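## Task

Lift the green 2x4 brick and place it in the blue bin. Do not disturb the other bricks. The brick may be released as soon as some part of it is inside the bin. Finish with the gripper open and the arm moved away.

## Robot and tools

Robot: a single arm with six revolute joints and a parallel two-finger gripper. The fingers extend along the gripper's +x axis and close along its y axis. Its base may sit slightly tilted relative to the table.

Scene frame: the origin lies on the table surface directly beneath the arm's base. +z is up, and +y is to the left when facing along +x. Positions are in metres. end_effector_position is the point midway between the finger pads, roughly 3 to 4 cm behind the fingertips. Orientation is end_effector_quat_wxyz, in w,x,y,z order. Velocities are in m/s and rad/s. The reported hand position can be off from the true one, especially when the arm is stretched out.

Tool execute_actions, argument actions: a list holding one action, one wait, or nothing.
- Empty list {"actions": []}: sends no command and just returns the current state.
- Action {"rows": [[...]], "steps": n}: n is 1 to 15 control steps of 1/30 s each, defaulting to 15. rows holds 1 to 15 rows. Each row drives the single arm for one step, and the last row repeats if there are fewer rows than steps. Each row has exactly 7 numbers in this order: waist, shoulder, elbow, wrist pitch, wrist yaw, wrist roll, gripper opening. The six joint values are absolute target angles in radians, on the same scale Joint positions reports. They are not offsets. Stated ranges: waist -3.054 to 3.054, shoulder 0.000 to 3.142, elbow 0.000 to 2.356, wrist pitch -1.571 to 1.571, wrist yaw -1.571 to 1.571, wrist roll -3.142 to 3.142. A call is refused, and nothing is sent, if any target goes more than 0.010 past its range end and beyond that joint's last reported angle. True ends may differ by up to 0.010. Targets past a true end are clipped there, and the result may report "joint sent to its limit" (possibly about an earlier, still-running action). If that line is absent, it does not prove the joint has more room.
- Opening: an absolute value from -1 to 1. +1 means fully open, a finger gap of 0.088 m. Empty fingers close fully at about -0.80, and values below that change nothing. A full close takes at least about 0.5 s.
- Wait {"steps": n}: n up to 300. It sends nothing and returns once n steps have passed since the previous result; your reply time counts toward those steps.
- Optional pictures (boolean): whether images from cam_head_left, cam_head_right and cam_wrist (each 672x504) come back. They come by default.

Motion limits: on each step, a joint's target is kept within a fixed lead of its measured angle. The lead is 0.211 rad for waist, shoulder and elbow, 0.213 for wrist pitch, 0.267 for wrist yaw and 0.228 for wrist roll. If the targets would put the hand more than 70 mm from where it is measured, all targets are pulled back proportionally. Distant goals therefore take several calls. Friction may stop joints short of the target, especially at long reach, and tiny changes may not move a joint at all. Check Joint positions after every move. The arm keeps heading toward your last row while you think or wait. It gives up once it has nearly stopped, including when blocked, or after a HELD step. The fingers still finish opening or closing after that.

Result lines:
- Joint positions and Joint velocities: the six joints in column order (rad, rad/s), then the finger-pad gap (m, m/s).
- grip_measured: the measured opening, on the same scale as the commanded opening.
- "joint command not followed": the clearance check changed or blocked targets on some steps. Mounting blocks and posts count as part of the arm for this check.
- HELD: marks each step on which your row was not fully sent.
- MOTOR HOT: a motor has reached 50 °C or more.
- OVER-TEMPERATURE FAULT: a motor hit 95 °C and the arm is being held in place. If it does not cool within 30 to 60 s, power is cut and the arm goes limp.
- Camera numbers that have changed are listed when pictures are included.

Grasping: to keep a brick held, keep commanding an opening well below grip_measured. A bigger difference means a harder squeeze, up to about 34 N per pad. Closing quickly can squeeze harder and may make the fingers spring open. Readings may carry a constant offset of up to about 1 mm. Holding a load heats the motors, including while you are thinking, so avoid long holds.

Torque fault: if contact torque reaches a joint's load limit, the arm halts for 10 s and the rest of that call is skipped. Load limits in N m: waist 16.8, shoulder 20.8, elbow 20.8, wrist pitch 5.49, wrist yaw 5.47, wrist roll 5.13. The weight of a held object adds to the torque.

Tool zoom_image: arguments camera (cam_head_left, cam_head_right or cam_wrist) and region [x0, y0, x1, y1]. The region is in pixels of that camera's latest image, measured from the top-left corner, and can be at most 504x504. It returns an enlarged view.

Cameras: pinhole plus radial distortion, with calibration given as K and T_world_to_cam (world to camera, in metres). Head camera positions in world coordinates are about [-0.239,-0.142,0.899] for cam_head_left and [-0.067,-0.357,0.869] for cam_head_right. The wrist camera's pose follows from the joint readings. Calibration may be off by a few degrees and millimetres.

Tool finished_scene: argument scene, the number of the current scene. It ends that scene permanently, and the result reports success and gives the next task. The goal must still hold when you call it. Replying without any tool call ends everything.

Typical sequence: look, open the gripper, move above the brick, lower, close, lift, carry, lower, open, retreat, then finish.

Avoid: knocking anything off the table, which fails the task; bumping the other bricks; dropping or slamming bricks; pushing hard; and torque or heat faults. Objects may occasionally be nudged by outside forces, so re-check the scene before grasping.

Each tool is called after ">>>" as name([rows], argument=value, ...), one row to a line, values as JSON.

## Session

>>> execute_actions(actions=[])

Scene clock: 0.00 s of 4185.00 s.
end_effector_position=(+0.3403, +0.2637, +0.0998) grip_measured=+0.854 end_effector_quat_wxyz=(+0.114, +0.688, +0.331, -0.635) end_effector_velocity=(-0.005, -0.001, +0.002) end_effector_angular_velocity=(+0.007, +0.023, +0.011)
Joint positions: [ 0.555  1.171  1.105 -0.544 -0.113  3.084  0.081]
Joint velocities: [-0.002 -0.007 -0.002 -0.022 -0.022 -0.007  0.   ]
Motor temperatures (°C, as the motors report them): [24 27 26 25 26 24]
Heat: hottest shoulder 27 °C (+0.0 °C/min).
camera_calibration (this result's frames):
cam_wrist: T_world_to_cam=[[-0.587952, 0.762268, 0.270665, -0.0211508], [0.753244, 0.393974, 0.526695, -0.393068], [0.294848, 0.513548, -0.805812, -0.0833665], [0, 0, 0, 1]] pos_world=[0.308221, 0.213794, 0.145574]

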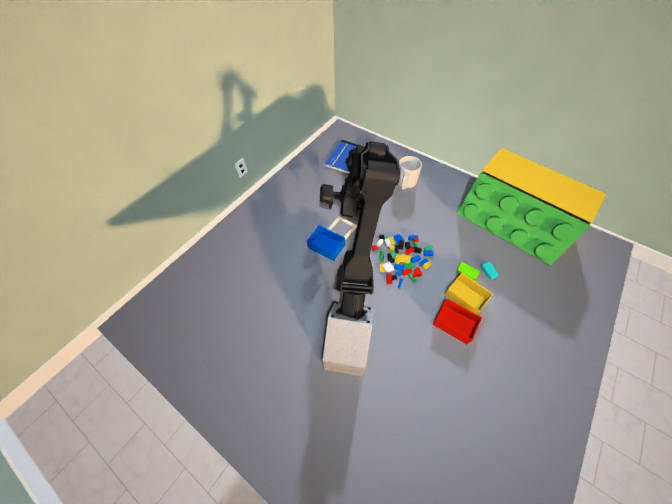

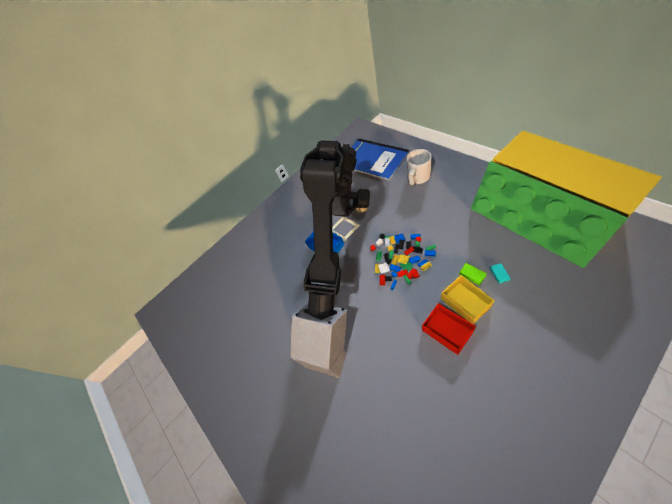

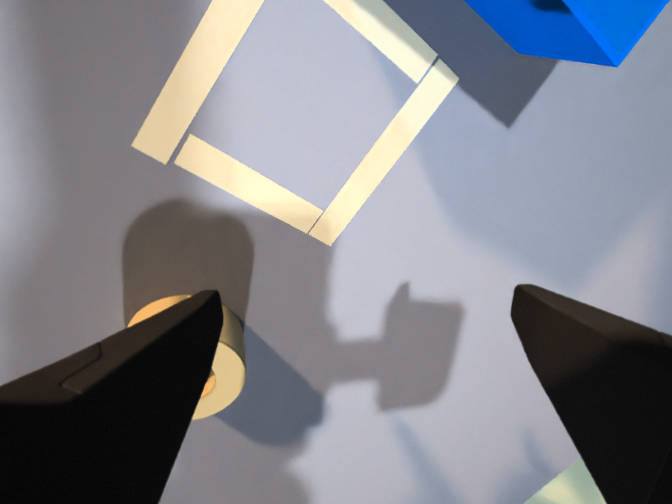

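>>> zoom_image(camera="cam_head_right", region=[360,225,450,295])

>>> execute_actions([
  {"rows":[[-0.25,0.75,0.85,-0.75,-0.35,1.57,0.3]]},
], pictures=false)

>>> execute_actions([
  {"steps":22},
])

Region (360, 225, 450, 295) of cam_head_right's 672x504 image, scaled by 5.600, with more detail than that image has.

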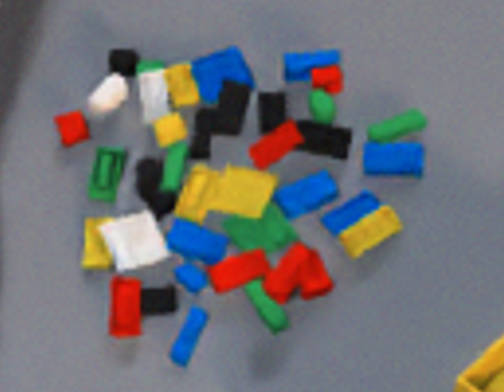

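Scene clock: 1.63 s of 4185.00 s.
end_effector_position=(+0.3337, +0.0780, +0.1594) grip_measured=+0.304 end_effector_quat_wxyz=(+0.387, +0.658, +0.323, -0.560) end_effector_velocity=(+0.011, -0.177, +0.027) end_effector_angular_velocity=(-0.796, -0.132, +1.271)
Joint positions: [-0.185  0.767  0.865 -0.745 -0.341  2.22   0.054]
Joint velocities: [-0.75  -0.027 -0.066 -0.051 -0.007 -1.839 -0.002]
Motor temperatures (°C, as the motors report them): [24 27 26 25 26 24]
Heat: hottest shoulder 27 °C (+0.0 °C/min).
Steps of this call (steps 1 to 34: nothing new was sent; steps 35 to 49: all 15 steps of this action). Readings (joint positions):
35: [0.536 1.152 1.086 -0.553 -0.159 3.045]
36: [0.497 1.120 1.054 -0.601 -0.199 2.999]
38: [0.398 1.027 0.964 -0.674 -0.260 2.889]
42: [0.166 0.843 0.874 -0.731 -0.320 2.646]
49: the state above

Scene clock: 2.37 s of 4185.00 s.
end_effector_position=(+0.3352, +0.0645, +0.1633) grip_measured=+0.300 end_effector_quat_wxyz=(+0.580, +0.504, +0.460, -0.445) end_effector_velocity=(-0.005, +0.003, +0.000) end_effector_angular_velocity=(+0.013, +0.019, +0.031)
Joint positions: [-0.246  0.761  0.861 -0.747 -0.345  1.574  0.054]
Joint velocities: [-0.002 -0.007 -0.002 -0.022 -0.022 -0.037  0.   ]
Motor temperatures (°C, as the motors report them): [24 27 26 25 26 24]
Heat: hottest shoulder 27 °C (+0.0 °C/min).
Steps of this call (steps 1 to 22: the robot went on to your last target). Readings (joint positions):
1: [-0.204 0.766 0.863 -0.746 -0.342 2.159]
2: [-0.217 0.766 0.862 -0.747 -0.343 2.099]
4: [-0.231 0.764 0.861 -0.747 -0.343 1.977]
8: [-0.242 0.761 0.861 -0.747 -0.344 1.734]
22: the state above
camera_calibration (this result's frames):
cam_wrist: T_world_to_cam=[[-0.981977, -0.0786213, -0.171869, 0.369075], [-0.132663, 0.93443, 0.330517, -0.0500301], [0.134614, 0.347361, -0.928019, 0.155952], [0, 0, 0, 1]] pos_world=[0.334793, 0.021595, 0.224695]

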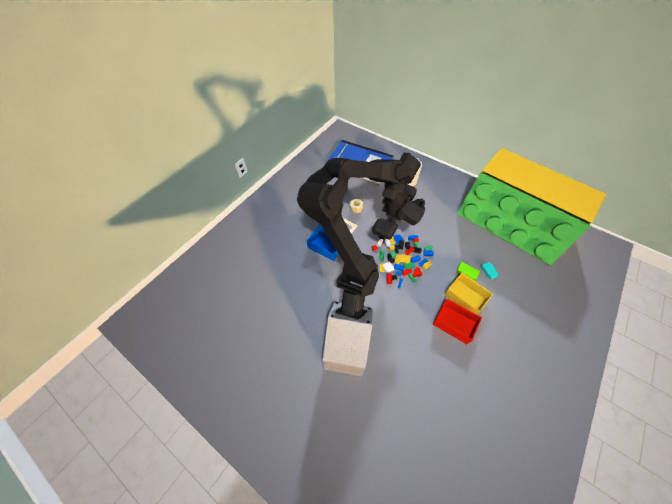

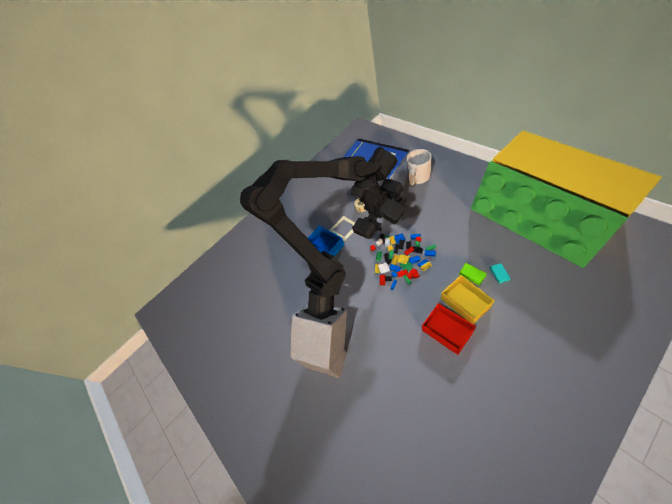

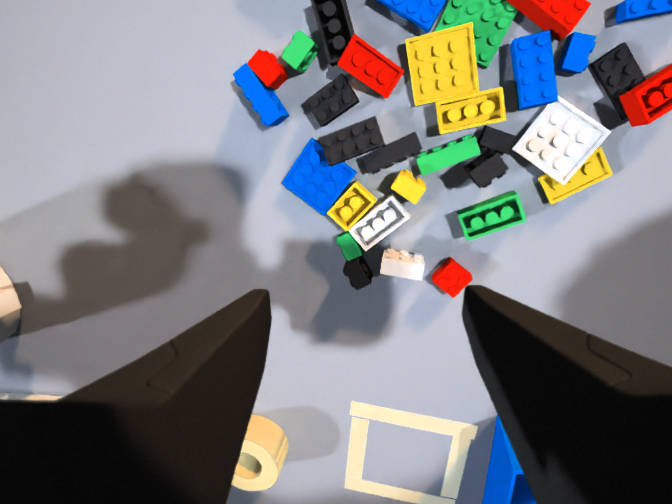

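>>> execute_actions([
  {"rows":[[-0.07,0.85,0.63,-0.56,-0.29,-0.27,-0.25]]},
], pictures=false)

>>> execute_actions([
  {"rows":[[-0.023,0.985,0.6,-0.418,-0.255,-0.27,-0.25]]},
], pictures=false)

>>> execute_actions([
  {"steps":14},
])

Scene clock: 4.83 s of 4185.00 s.
end_effector_position=(+0.2838, +0.0701, +0.0918) grip_measured=-0.246 end_effector_quat_wxyz=(+0.690, +0.187, +0.676, -0.178) end_effector_velocity=(+0.005, +0.002, -0.001) end_effector_angular_velocity=(-0.037, -0.042, +1.856)
Joint positions: [-0.075  0.843  0.639 -0.564 -0.296  0.686  0.027]
Joint velocities: [ 0.012 -0.002 -0.007  0.037  0.007 -1.839 -0.002]
Motor temperatures (°C, as the motors report them): [24 27 27 25 26 24]
Heat: hottest shoulder 27 °C (+0.0 °C/min).
Steps of this call (steps 1 to 30: the robot went on to your last target; steps 31 to 59: nothing new was sent; steps 60 to 74: all 15 steps of this action). Readings (joint positions):
60: [-0.225 0.764 0.835 -0.704 -0.333 1.528]
61: [-0.189 0.768 0.802 -0.659 -0.328 1.472]
63: [-0.130 0.798 0.729 -0.623 -0.317 1.354]
67: [-0.086 0.842 0.643 -0.586 -0.300 1.112]
74: the state above

Scene clock: 5.33 s of 4185.00 s.
end_effector_position=(+0.2823, +0.0685, +0.0593) grip_measured=-0.250 end_effector_quat_wxyz=(+0.694, -0.130, +0.696, +0.132) end_effector_velocity=(-0.000, +0.002, -0.001) end_effector_angular_velocity=(+0.013, -0.002, +0.903)
Joint positions: [-0.027  0.971  0.606 -0.422 -0.261 -0.183  0.027]
Joint velocities: [ 0.002  0.002 -0.002  0.007 -0.007 -0.901 -0.   ]
Motor temperatures (°C, as the motors report them): [24 27 27 25 26 24]
Heat: hottest shoulder 27 °C (+0.0 °C/min).
Steps of this call (steps 1 to 15: all 15 steps of this action). Readings (joint positions):
1: [-0.068 0.859 0.634 -0.534 -0.287 0.625]
2: [-0.056 0.885 0.632 -0.491 -0.279 0.564]
4: [-0.040 0.935 0.626 -0.459 -0.271 0.442]
8: [-0.030 0.968 0.606 -0.434 -0.263 0.199]
15: the state above

Scene clock: 5.80 s of 4185.00 s.
end_effector_position=(+0.2824, +0.0685, +0.0591) grip_measured=-0.250 end_effector_quat_wxyz=(+0.688, -0.159, +0.690, +0.161) end_effector_velocity=(+0.004, -0.001, +0.000) end_effector_angular_velocity=(-0.005, -0.023, +0.041)
Joint positions: [-0.027  0.972  0.606 -0.421 -0.26  -0.266  0.027]
Joint velocities: [-0.002 -0.002 -0.002  0.022  0.007 -0.037 -0.   ]
Motor temperatures (°C, as the motors report them): [24 27 27 25 26 24]
Heat: hottest shoulder 27 °C (+0.0 °C/min).
Steps of this call (steps 1 to 14: the robot went on to your last target). Readings (joint positions):
1: [-0.027 0.972 0.606 -0.422 -0.261 -0.206]
2: [-0.027 0.972 0.606 -0.421 -0.261 -0.223]
4: [-0.027 0.972 0.606 -0.421 -0.261 -0.244]
8: [-0.027 0.972 0.606 -0.421 -0.260 -0.261]
14: the state above
camera_calibration (this result's frames):
cam_wrist: T_world_to_cam=[[0.426647, -0.904417, 0.00133536, -0.0518225], [-0.828921, -0.390441, 0.400558, 0.256913], [-0.36175, -0.172004, -0.916271, 0.240084], [0, 0, 0, 1]] pos_world=[0.321921, 0.0947355, 0.117142]

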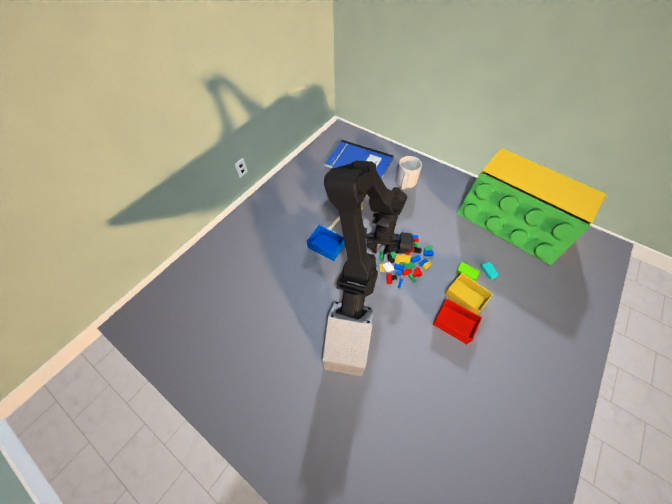

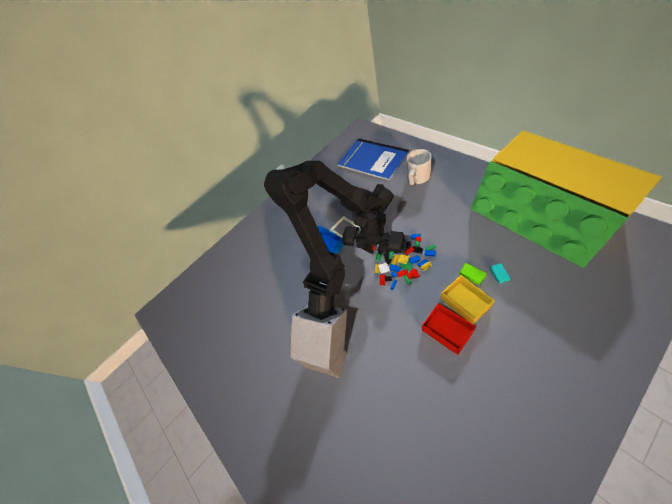

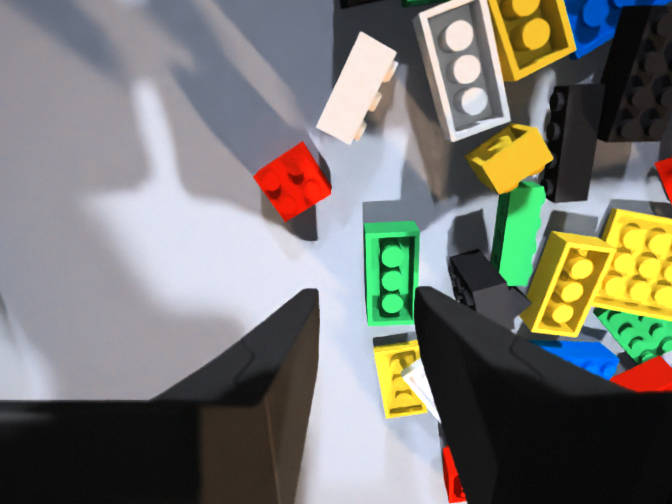

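>>> execute_actions([
  {"rows":[[-0.081,0.985,0.583,-0.41,-0.3,-0.32,-0.3]],"steps":10},
], pictures=false)

>>> execute_actions([
  {"rows":[[-0.056,1.022,0.572,-0.36,-0.28,-0.3,-0.3]],"steps":12},
])

Scene clock: 7.70 s of 4185.00 s.
end_effector_position=(+0.2815, +0.0593, +0.0592) grip_measured=-0.298 end_effector_quat_wxyz=(+0.688, -0.165, +0.687, +0.165) end_effector_velocity=(-0.003, -0.001, +0.002) end_effector_angular_velocity=(+0.008, +0.014, +0.020)
Joint positions: [-0.076  0.973  0.592 -0.413 -0.293 -0.315  0.024]
Joint velocities: [-0.017 -0.002  0.002 -0.022 -0.022 -0.037 -0.001]
Motor temperatures (°C, as the motors report them): [24 28 27 25 26 24]
Heat: hottest shoulder 28 °C (+7.8 °C/min).
Steps of this call (steps 1 to 30: the robot went on to your last target; steps 31 to 47: nothing new was sent; steps 48 to 57: all 10 steps of this action). Readings (joint positions):
48: [-0.033 0.972 0.604 -0.418 -0.267 -0.280]
49: [-0.045 0.972 0.602 -0.416 -0.273 -0.291]
51: [-0.063 0.972 0.597 -0.415 -0.281 -0.303]
55: [-0.074 0.973 0.592 -0.414 -0.291 -0.313]
57: the state above

Scene clock: 8.10 s of 4185.00 s.
end_effector_position=(+0.2805, +0.0597, +0.0497) grip_measured=-0.300 end_effector_quat_wxyz=(+0.687, -0.163, +0.688, +0.166) end_effector_velocity=(-0.003, +0.002, -0.001) end_effector_angular_velocity=(+0.018, +0.014, +0.017)
Joint positions: [-0.06   1.009  0.58  -0.364 -0.286 -0.303  0.024]
Joint velocities: [-0.002  0.002 -0.002 -0.007 -0.022 -0.022 -0.   ]
Motor temperatures (°C, as the motors report them): [24 28 27 25 26 24]
Heat: hottest shoulder 28 °C (+7.4 °C/min).
Steps of this call (steps 1 to 12: all 12 steps of this action). Readings (joint positions):
1: [-0.074 0.978 0.590 -0.401 -0.293 -0.315]
2: [-0.071 0.985 0.589 -0.388 -0.293 -0.312]
4: [-0.065 0.999 0.586 -0.377 -0.290 -0.308]
8: [-0.061 1.008 0.580 -0.367 -0.287 -0.304]
12: the state above
camera_calibration (this result's frames):
cam_wrist: T_world_to_cam=[[0.43791, -0.899019, -0.000298855, -0.0623069], [-0.824215, -0.401606, 0.399228, 0.255014], [-0.359033, -0.17458, -0.916852, 0.22869], [0, 0, 0, 1]] pos_world=[0.319578, 0.0863246, 0.107847]

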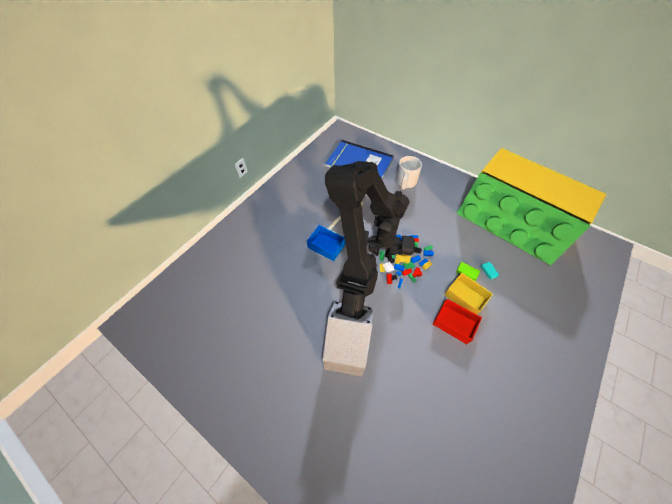

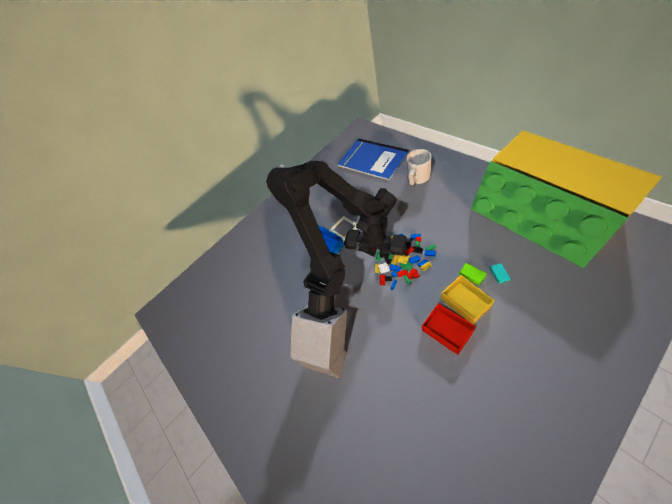

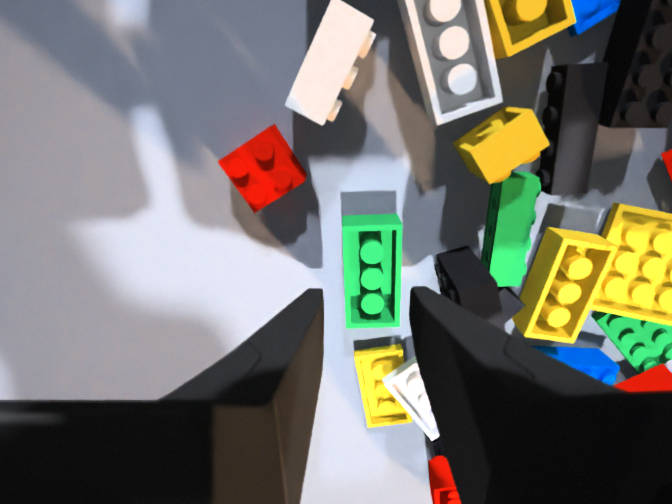

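>>> execute_actions([
  {"rows":[[-0.046,1.058,0.562,-0.311,-0.27,-0.29,-0.3]],"steps":12},
])

>>> execute_actions([
  {"rows":[[-0.046,1.058,0.562,-0.311,-0.27,-0.29,-0.38],[-0.046,1.058,0.562,-0.311,-0.27,-0.29,-0.42],[-0.046,1.058,0.562,-0.311,-0.27,-0.29,-0.46],[-0.046,1.058,0.562,-0.311,-0.27,-0.29,-0.5],[-0.046,1.058,0.562,-0.311,-0.27,-0.29,-0.55],[-0.046,1.058,0.562,-0.311,-0.27,-0.29,-0.62]],"steps":11},
], pictures=false)

>>> execute_actions([
  {"rows":[[-0.06,1,0.59,-0.35,-0.28,-0.29,-0.62],[-0.07,0.97,0.595,-0.39,-0.29,-0.29,-0.62],[-0.08,0.95,0.6,-0.42,-0.3,-0.29,-0.62],[-0.09,0.91,0.61,-0.47,-0.3,-0.29,-0.62],[-0.1,0.87,0.62,-0.52,-0.31,-0.29,-0.62],[-0.11,0.83,0.63,-0.57,-0.32,-0.29,-0.62],[-0.12,0.78,0.66,-0.66,-0.33,-0.29,-0.62]]},
])

>>> zoom_image(camera="cam_head_left", region=[290,210,370,270])

Scene clock: 10.30 s of 4185.00 s.
end_effector_position=(+0.2805, +0.0586, +0.0411) grip_measured=-0.300 end_effector_quat_wxyz=(+0.687, -0.163, +0.688, +0.164) end_effector_velocity=(-0.005, +0.002, +0.001) end_effector_angular_velocity=(+0.017, +0.019, +0.001)
Joint positions: [-0.05   1.044  0.57  -0.315 -0.275 -0.293  0.024]
Joint velocities: [-0.002 -0.007 -0.002 -0.022 -0.022 -0.007  0.   ]
Motor temperatures (°C, as the motors report them): [24 28 27 25 26 24]
Heat: hottest shoulder 28 °C (+5.8 °C/min).
Steps of this call (steps 1 to 15: the robot went on to your last target; steps 16 to 54: nothing new was sent; steps 55 to 66: all 12 steps of this action). Readings (joint positions):
55: [-0.058 1.014 0.578 -0.352 -0.283 -0.300]
56: [-0.056 1.022 0.577 -0.338 -0.281 -0.298]
58: [-0.053 1.035 0.575 -0.327 -0.278 -0.296]
62: [-0.051 1.044 0.570 -0.318 -0.276 -0.294]
66: the state above
camera_calibration (this result's frames):
cam_wrist: T_world_to_cam=[[0.435846, -0.900016, 0.00317146, -0.0628477], [-0.825739, -0.39847, 0.399219, 0.258236], [-0.35804, -0.176617, -0.91685, 0.220377], [0, 0, 0, 1]] pos_world=[0.319531, 0.0852576, 0.0991594]

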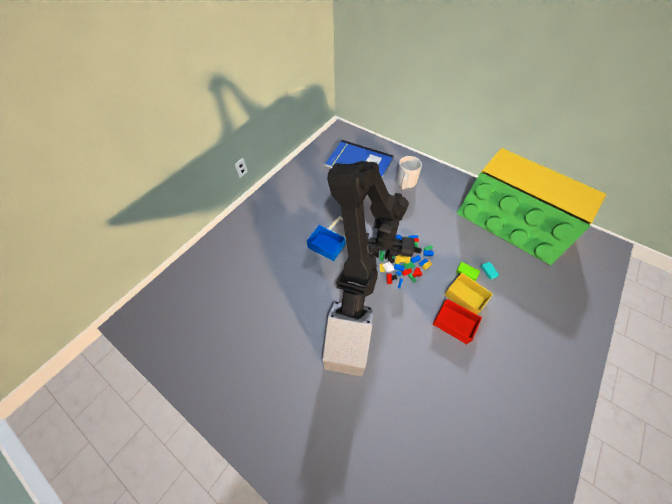

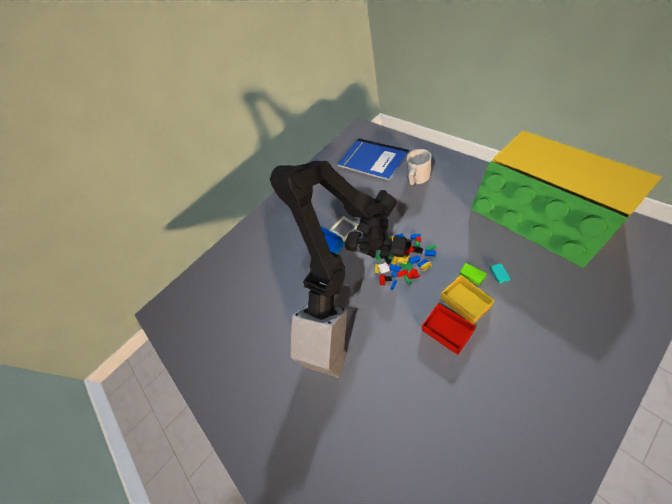

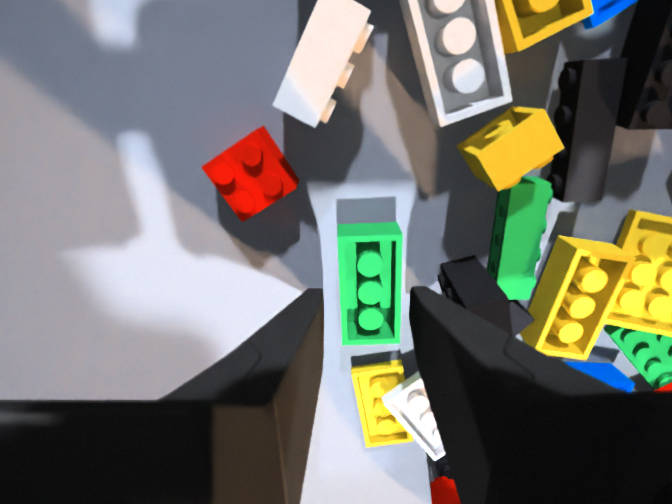

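Scene clock: 10.67 s of 4185.00 s.
end_effector_position=(+0.2806, +0.0586, +0.0410) grip_measured=-0.484 end_effector_quat_wxyz=(+0.688, -0.163, +0.688, +0.164) end_effector_velocity=(+0.001, -0.000, +0.002) end_effector_angular_velocity=(+0.003, -0.003, +0.018)
Joint positions: [-0.05   1.045  0.57  -0.314 -0.275 -0.293  0.015]
Joint velocities: [-0.007 -0.007  0.002 -0.007 -0.007 -0.022  0.002]
Motor temperatures (°C, as the motors report them): [24 28 27 25 26 24]
Heat: hottest shoulder 28 °C (+5.6 °C/min).
Steps of this call (steps 1 to 11: all 11 steps of this action). Readings (joint positions):
1: [-0.050 1.044 0.570 -0.314 -0.275 -0.293]
2: [-0.050 1.044 0.570 -0.314 -0.275 -0.293]
4: [-0.050 1.045 0.570 -0.314 -0.275 -0.293]
8: [-0.050 1.045 0.570 -0.314 -0.275 -0.293]
11: the state above

Scene clock: 11.17 s of 4185.00 s.
end_effector_position=(+0.2784, +0.0676, +0.1049) grip_measured=-0.484 end_effector_quat_wxyz=(+0.696, -0.147, +0.687, +0.150) end_effector_velocity=(-0.023, -0.003, +0.003) end_effector_angular_velocity=(-0.003, +0.101, -0.039)
Joint positions: [-0.115  0.795  0.653 -0.647 -0.323 -0.293  0.015]
Joint velocities: [-0.017 -0.012  0.002 -0.125 -0.022 -0.007 -0.   ]
Motor temperatures (°C, as the motors report them): [24 28 27 25 26 24]
Heat: hottest shoulder 28 °C (+5.4 °C/min).
Steps of this call (steps 1 to 15: all 15 steps of this action). Readings (joint positions):
1: [-0.050 1.042 0.570 -0.317 -0.275 -0.293]
2: [-0.052 1.033 0.573 -0.336 -0.275 -0.293]
4: [-0.064 0.996 0.580 -0.389 -0.283 -0.292]
8: [-0.099 0.866 0.620 -0.556 -0.309 -0.292]
15: the state above
camera_calibration (this result's frames):
cam_wrist: T_world_to_cam=[[0.395653, -0.91839, 0.0043966, -0.0416801], [-0.847607, -0.363307, 0.386743, 0.239648], [-0.353584, -0.156743, -0.922177, 0.277722], [0, 0, 0, 1]] pos_world=[0.317816, 0.0923181, 0.16361]

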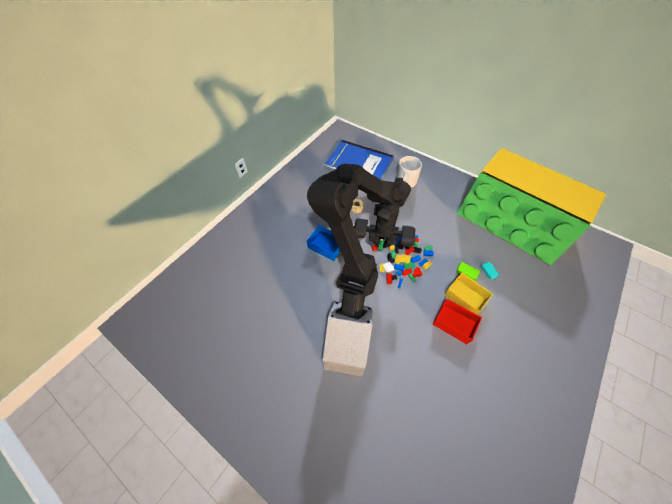

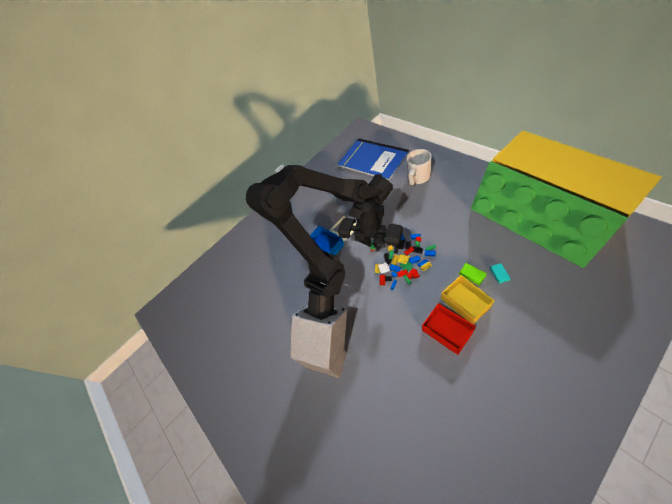

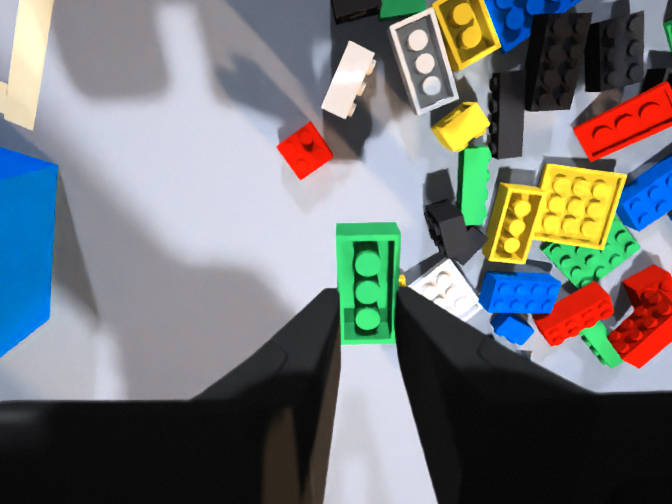

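Region (290, 210, 370, 270) of cam_head_left's 672x504 image, scaled by 6.300, with more detail than that image has; it fills the top 378 rows of this view, and the rest is white.

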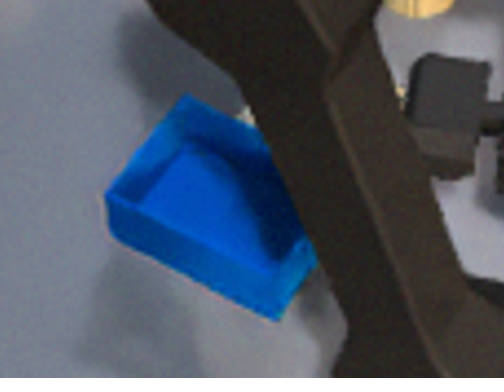

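>>> execute_actions([
  {"rows":[[0.5,0.82,0.75,-0.68,0.1,0.5,-0.62]],"steps":11},
], pictures=false)

>>> execute_actions([
  {"rows":[[1.137,1.08,0.83,-0.675,0.557,1.3,-0.62]]},
], pictures=false)

>>> execute_actions([
  {"steps":12},
])

Scene clock: 13.23 s of 4185.00 s.
end_effector_position=(+0.2711, +0.1445, +0.1106) grip_measured=-0.484 end_effector_quat_wxyz=(+0.708, -0.050, +0.702, +0.056) end_effector_velocity=(-0.075, +0.134, +0.002) end_effector_angular_velocity=(+0.313, +0.180, -0.934)
Joint positions: [ 0.436  0.806  0.74  -0.677  0.074  0.363  0.015]
Joint velocities: [ 0.745  0.027 -0.002 -0.007  0.198  1.443 -0.   ]
Motor temperatures (°C, as the motors report them): [24 28 27 25 26 24]
Heat: hottest shoulder 28 °C (+4.5 °C/min).
Steps of this call (steps 1 to 15: the robot went on to your last target; steps 16 to 51: nothing new was sent; steps 52 to 62: all 11 steps of this action). Readings (joint positions):
52: [-0.083 0.792 0.666 -0.670 -0.260 -0.237]
53: [-0.027 0.797 0.682 -0.676 -0.187 -0.174]
55: [0.087 0.802 0.714 -0.673 -0.059 -0.053]
59: [0.310 0.803 0.739 -0.673 0.053 0.191]
62: the state above

Scene clock: 13.73 s of 4185.00 s.
end_effector_position=(+0.2110, +0.2437, +0.1049) grip_measured=-0.485 end_effector_quat_wxyz=(+0.706, +0.065, +0.703, -0.065) end_effector_velocity=(-0.030, +0.031, +0.018) end_effector_angular_velocity=(+0.082, -0.004, -0.668)
Joint positions: [ 1.112  1.065  0.822 -0.676  0.545  1.219  0.015]
Joint velocities: [ 0.217  0.017  0.002 -0.007  0.095  0.828 -0.   ]
Motor temperatures (°C, as the motors report them): [24 28 27 25 26 24]
Heat: hottest shoulder 28 °C (+4.4 °C/min).
Steps of this call (steps 1 to 15: all 15 steps of this action). Readings (joint positions):
1: [0.480 0.835 0.753 -0.688 0.141 0.424]
2: [0.534 0.880 0.776 -0.682 0.220 0.485]
4: [0.644 0.978 0.809 -0.668 0.360 0.606]
8: [0.866 1.056 0.813 -0.676 0.501 0.849]
15: the state above

Scene clock: 14.13 s of 4185.00 s.
end_effector_position=(+0.2078, +0.2470, +0.1066) grip_measured=-0.485 end_effector_quat_wxyz=(+0.702, +0.090, +0.701, -0.083) end_effector_velocity=(-0.001, +0.000, +0.001) end_effector_angular_velocity=(+0.003, +0.008, +0.010)
Joint positions: [ 1.133  1.067  0.822 -0.676  0.552  1.296  0.015]
Joint velocities: [ 0.002 -0.002  0.002 -0.007 -0.007 -0.007 -0.   ]
Motor temperatures (°C, as the motors report them): [24 28 27 25 26 24]
Heat: hottest shoulder 28 °C (+4.2 °C/min).
Steps of this call (steps 1 to 12: the robot went on to your last target). Readings (joint positions):
1: [1.118 1.065 0.822 -0.676 0.547 1.241]
2: [1.122 1.066 0.822 -0.676 0.548 1.256]
4: [1.127 1.067 0.822 -0.676 0.550 1.276]
8: [1.132 1.067 0.822 -0.676 0.552 1.291]
12: the state above
camera_calibration (this result's frames):
cam_wrist: T_world_to_cam=[[-0.258172, -0.966087, -0.00478847, 0.299577], [-0.886739, 0.234995, 0.398084, 0.103534], [-0.383458, 0.10702, -0.917337, 0.222986], [0, 0, 0, 1]] pos_world=[0.254656, 0.241224, 0.164772]

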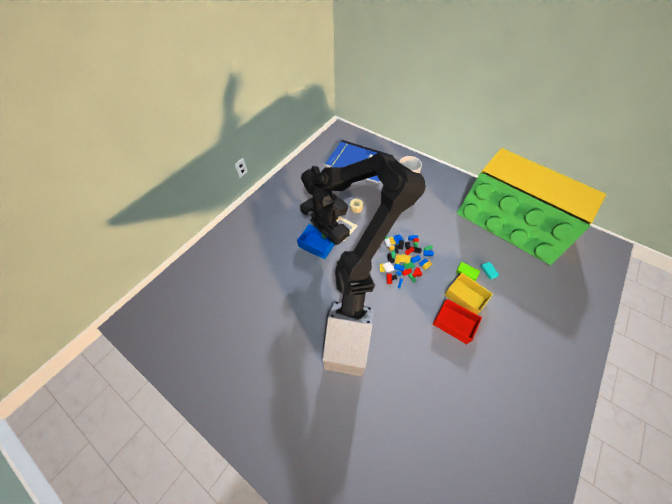

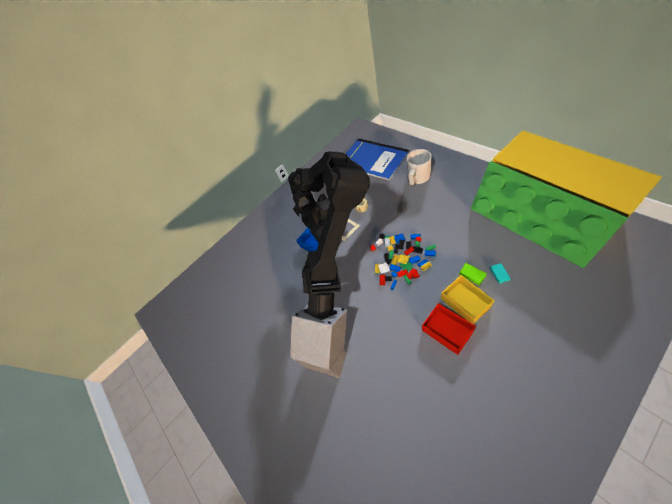

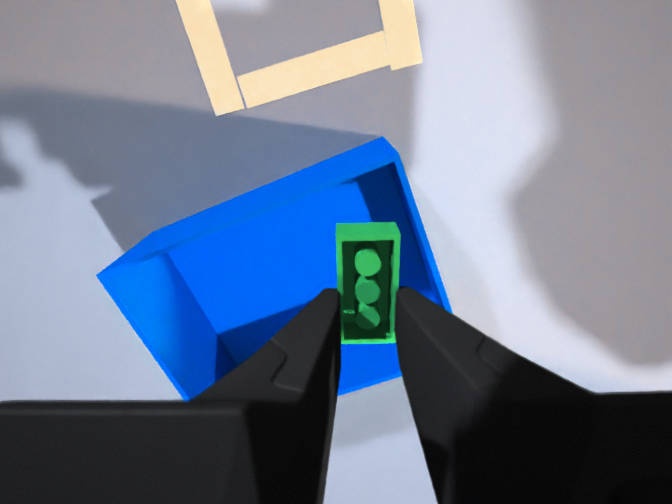

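>>> execute_actions([
  {"rows":[[1.26,1.21,0.912,-0.695,0.627,1.0,-0.62]],"steps":12},
], pictures=false)

>>> execute_actions([
  {"rows":[[1.23,1.24,0.88,-0.64,0.61,0.97,-0.62],[1.23,1.24,0.88,-0.64,0.61,0.97,-0.62],[1.195,1.27,0.86,-0.57,0.59,0.94,-0.62],[1.195,1.27,0.86,-0.57,0.59,0.94,-0.62],[1.16,1.3,0.84,-0.5,0.57,0.92,-0.62],[1.16,1.3,0.84,-0.5,0.57,0.92,-0.62],[1.13,1.33,0.82,-0.44,0.55,0.9,-0.62]]},
])

Scene clock: 16.47 s of 4185.00 s.
end_effector_position=(+0.1914, +0.2795, +0.1072) grip_measured=-0.485 end_effector_quat_wxyz=(+0.706, -0.052, +0.704, +0.060) end_effector_velocity=(+0.003, +0.007, +0.004) end_effector_angular_velocity=(+0.014, -0.008, +0.082)
Joint positions: [ 1.255  1.195  0.902 -0.691  0.62   1.01   0.015]
Joint velocities: [ 0.012  0.007  0.027 -0.007  0.007 -0.081 -0.   ]
Motor temperatures (°C, as the motors report them): [24 28 27 25 26 24]
Heat: hottest shoulder 28 °C (+3.6 °C/min).
Steps of this call (steps 1 to 30: the robot went on to your last target; steps 31 to 58: nothing new was sent; steps 59 to 70: all 12 steps of this action). Readings (joint positions):
59: [1.149 1.086 0.835 -0.689 0.577 1.248]
60: [1.178 1.113 0.855 -0.689 0.592 1.185]
62: [1.224 1.163 0.885 -0.683 0.599 1.096]
66: [1.251 1.192 0.896 -0.691 0.615 1.029]
70: the state above

Scene clock: 16.97 s of 4185.00 s.
end_effector_position=(+0.1885, +0.2784, +0.0551) grip_measured=-0.484 end_effector_quat_wxyz=(+0.705, -0.057, +0.705, +0.054) end_effector_velocity=(+0.007, +0.011, -0.003) end_effector_angular_velocity=(+0.056, -0.017, -0.015)
Joint positions: [ 1.137  1.316  0.827 -0.449  0.558  0.905  0.015]
Joint velocities: [-0.017  0.002 -0.002  0.081 -0.022 -0.037 -0.   ]
Motor temperatures (°C, as the motors report them): [24 28 27 25 26 24]
Heat: hottest shoulder 28 °C (+3.5 °C/min).
Steps of this call (steps 1 to 15: all 15 steps of this action). Readings (joint positions):
1: [1.253 1.199 0.902 -0.686 0.621 1.001]
2: [1.249 1.204 0.901 -0.671 0.621 0.993]
4: [1.228 1.225 0.892 -0.622 0.611 0.969]
8: [1.168 1.283 0.853 -0.508 0.576 0.927]
15: the state above
camera_calibration (this result's frames):
cam_wrist: T_world_to_cam=[[0.139833, -0.990138, 0.00853385, 0.255618], [-0.908351, -0.124842, 0.399139, 0.203707], [-0.394138, -0.0635644, -0.916851, 0.21444], [0, 0, 0, 1]] pos_world=[0.233813, 0.292159, 0.11312]

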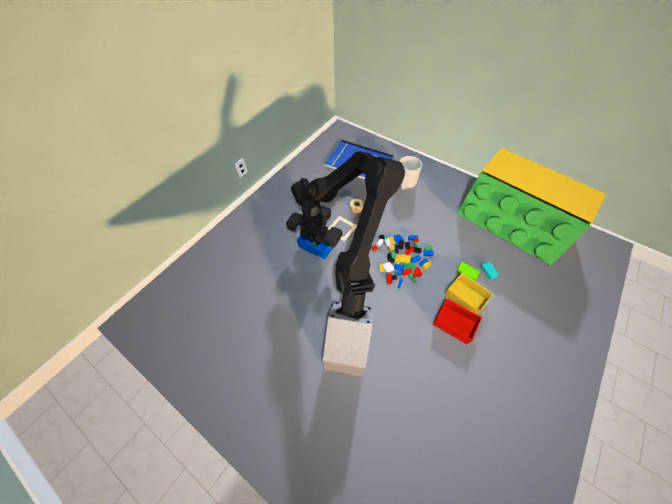

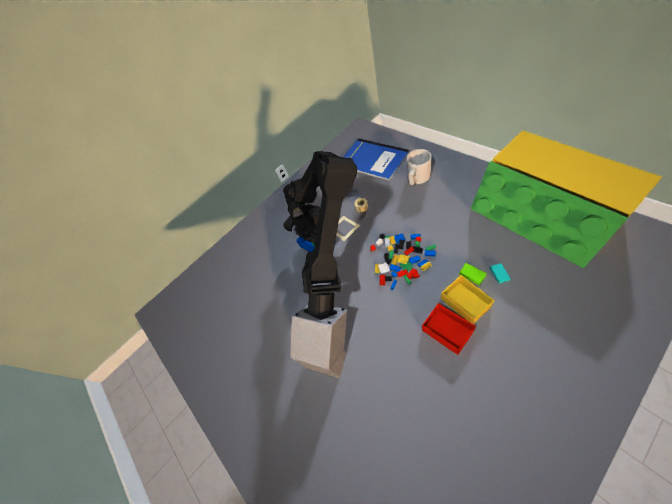

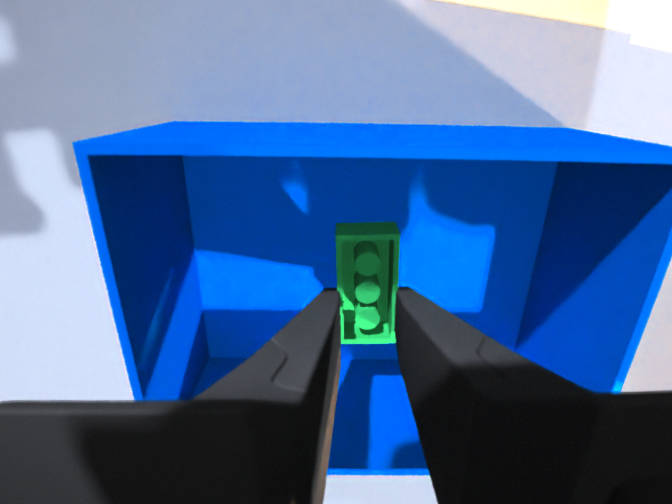

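>>> execute_actions([
  {"rows":[[1.115,1.346,0.811,-0.405,0.54,0.9,-0.62]],"steps":9},
], pictures=false)

>>> execute_actions([
  {"rows":[[1.115,1.346,0.811,-0.405,0.54,0.9,-0.25]],"steps":8},
], pictures=false)

>>> execute_actions([
  {"rows":[[1.16,1.28,0.85,-0.5,0.57,0.92,-0.25],[1.16,1.28,0.85,-0.5,0.57,0.92,-0.25],[1.2,1.24,0.88,-0.58,0.59,0.94,-0.25],[1.2,1.24,0.88,-0.58,0.59,0.94,-0.25],[1.26,1.19,0.912,-0.695,0.627,1,-0.25],[1.26,1.19,0.912,-0.695,0.627,1,-0.25],[1.3,1.12,0.95,-0.8,0.65,1,-0.25],[1.36,1.06,1,-0.92,0.68,1,-0.25]]},
], pictures=false)

>>> execute_actions([
  {"steps":6},
])

Scene clock: 19.30 s of 4185.00 s.
end_effector_position=(+0.1893, +0.2789, +0.0483) grip_measured=-0.484 end_effector_quat_wxyz=(+0.706, -0.049, +0.705, +0.050) end_effector_velocity=(-0.000, +0.003, -0.002) end_effector_angular_velocity=(+0.019, +0.009, -0.007)
Joint positions: [ 1.119  1.332  0.819 -0.41   0.546  0.903  0.015]
Joint velocities: [-0.007  0.002 -0.002  0.022 -0.022 -0.007 -0.   ]
Motor temperatures (°C, as the motors report them): [24 28 27 25 26 24]
Heat: hottest shoulder 28 °C (+3.1 °C/min).
Steps of this call (steps 1 to 15: the robot went on to your last target; steps 16 to 61: nothing new was sent; steps 62 to 70: all 9 steps of this action). Readings (joint positions):
62: [1.132 1.318 0.826 -0.435 0.553 0.903]
63: [1.129 1.321 0.825 -0.425 0.550 0.903]
65: [1.123 1.327 0.823 -0.417 0.548 0.903]
69: [1.120 1.332 0.819 -0.411 0.546 0.903]
70: the state above

Scene clock: 19.57 s of 4185.00 s.
end_effector_position=(+0.1894, +0.2793, +0.0483) grip_measured=-0.277 end_effector_quat_wxyz=(+0.706, -0.048, +0.705, +0.050) end_effector_velocity=(-0.005, -0.003, -0.000) end_effector_angular_velocity=(-0.007, +0.028, +0.002)
Joint positions: [ 1.119  1.332  0.819 -0.408  0.545  0.903  0.025]
Joint velocities: [-0.002 -0.002 -0.002 -0.022 -0.022  0.007  0.013]
Motor temperatures (°C, as the motors report them): [24 28 27 25 26 24]
Heat: hottest shoulder 28 °C (+3.1 °C/min).
Steps of this call (steps 1 to 8: all 8 steps of this action). Readings (joint positions):
1: [1.119 1.332 0.819 -0.409 0.545 0.903]
2: [1.119 1.332 0.819 -0.409 0.545 0.903]
4: [1.119 1.332 0.819 -0.408 0.545 0.903]
8: the state above

Scene clock: 20.07 s of 4185.00 s.
end_effector_position=(+0.2082, +0.2764, +0.1604) grip_measured=-0.250 end_effector_quat_wxyz=(+0.713, -0.056, +0.692, +0.103) end_effector_velocity=(-0.029, -0.037, +0.006) end_effector_angular_velocity=(-0.149, +0.088, +0.186)
Joint positions: [ 1.349  1.068  0.994 -0.894  0.671  0.995  0.027]
Joint velocities: [ 0.066 -0.007  0.002 -0.271 -0.007  0.022 -0.   ]
Motor temperatures (°C, as the motors report them): [24 28 27 25 26 24]
Heat: hottest shoulder 28 °C (+3.0 °C/min).
Steps of this call (steps 1 to 15: all 15 steps of this action). Readings (joint positions):
1: [1.123 1.329 0.822 -0.424 0.546 0.904]
2: [1.131 1.324 0.826 -0.448 0.549 0.907]
4: [1.160 1.299 0.840 -0.512 0.565 0.921]
8: [1.257 1.198 0.907 -0.704 0.621 0.975]
15: the state above

Scene clock: 20.27 s of 4185.00 s.
end_effector_position=(+0.2061, +0.2736, +0.1609) grip_measured=-0.250 end_effector_quat_wxyz=(+0.710, -0.066, +0.693, +0.104) end_effector_velocity=(-0.008, -0.016, -0.000) end_effector_angular_velocity=(-0.064, +0.030, +0.072)
Joint positions: [ 1.355  1.068  0.994 -0.914  0.674  0.997  0.027]
Joint velocities: [ 0.007 -0.002 -0.002 -0.095 -0.007 -0.007 -0.   ]
Motor temperatures (°C, as the motors report them): [24 28 27 25 26 24]
Heat: hottest shoulder 28 °C (+3.0 °C/min).
Steps of this call (steps 1 to 6: the robot went on to your last target). Readings (joint positions):
1: [1.351 1.068 0.994 -0.902 0.671 0.995]
2: [1.352 1.068 0.994 -0.906 0.672 0.996]
4: [1.355 1.068 0.994 -0.910 0.674 0.997]
6: the state above
camera_calibration (this result's frames):
cam_wrist: T_world_to_cam=[[0.22289, -0.973714, -0.046912, 0.234831], [-0.901355, -0.224179, 0.370543, 0.207235], [-0.37132, -0.040306, -0.92763, 0.308828], [0, 0, 0, 1]] pos_world=[0.249125, 0.287563, 0.220705]

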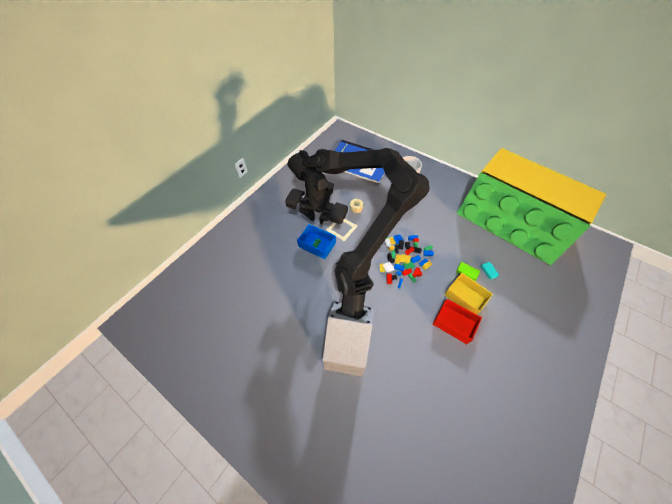

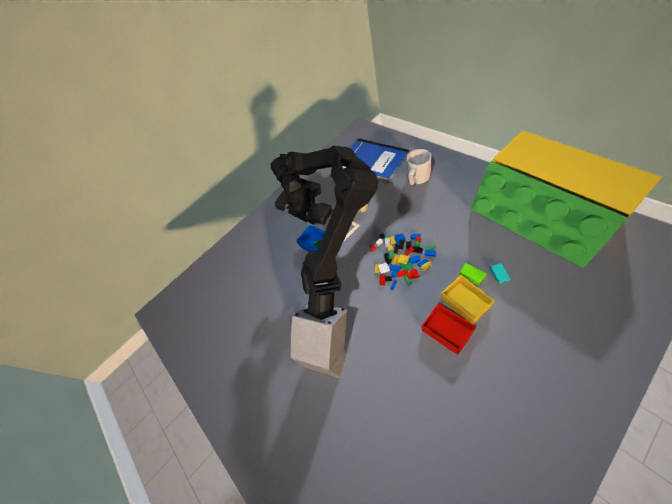

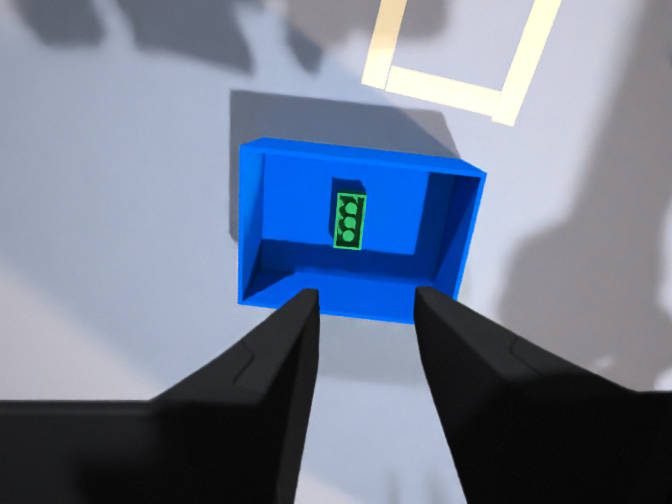

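>>> finished_scene(scene=2)

The scene is finished: the task was done.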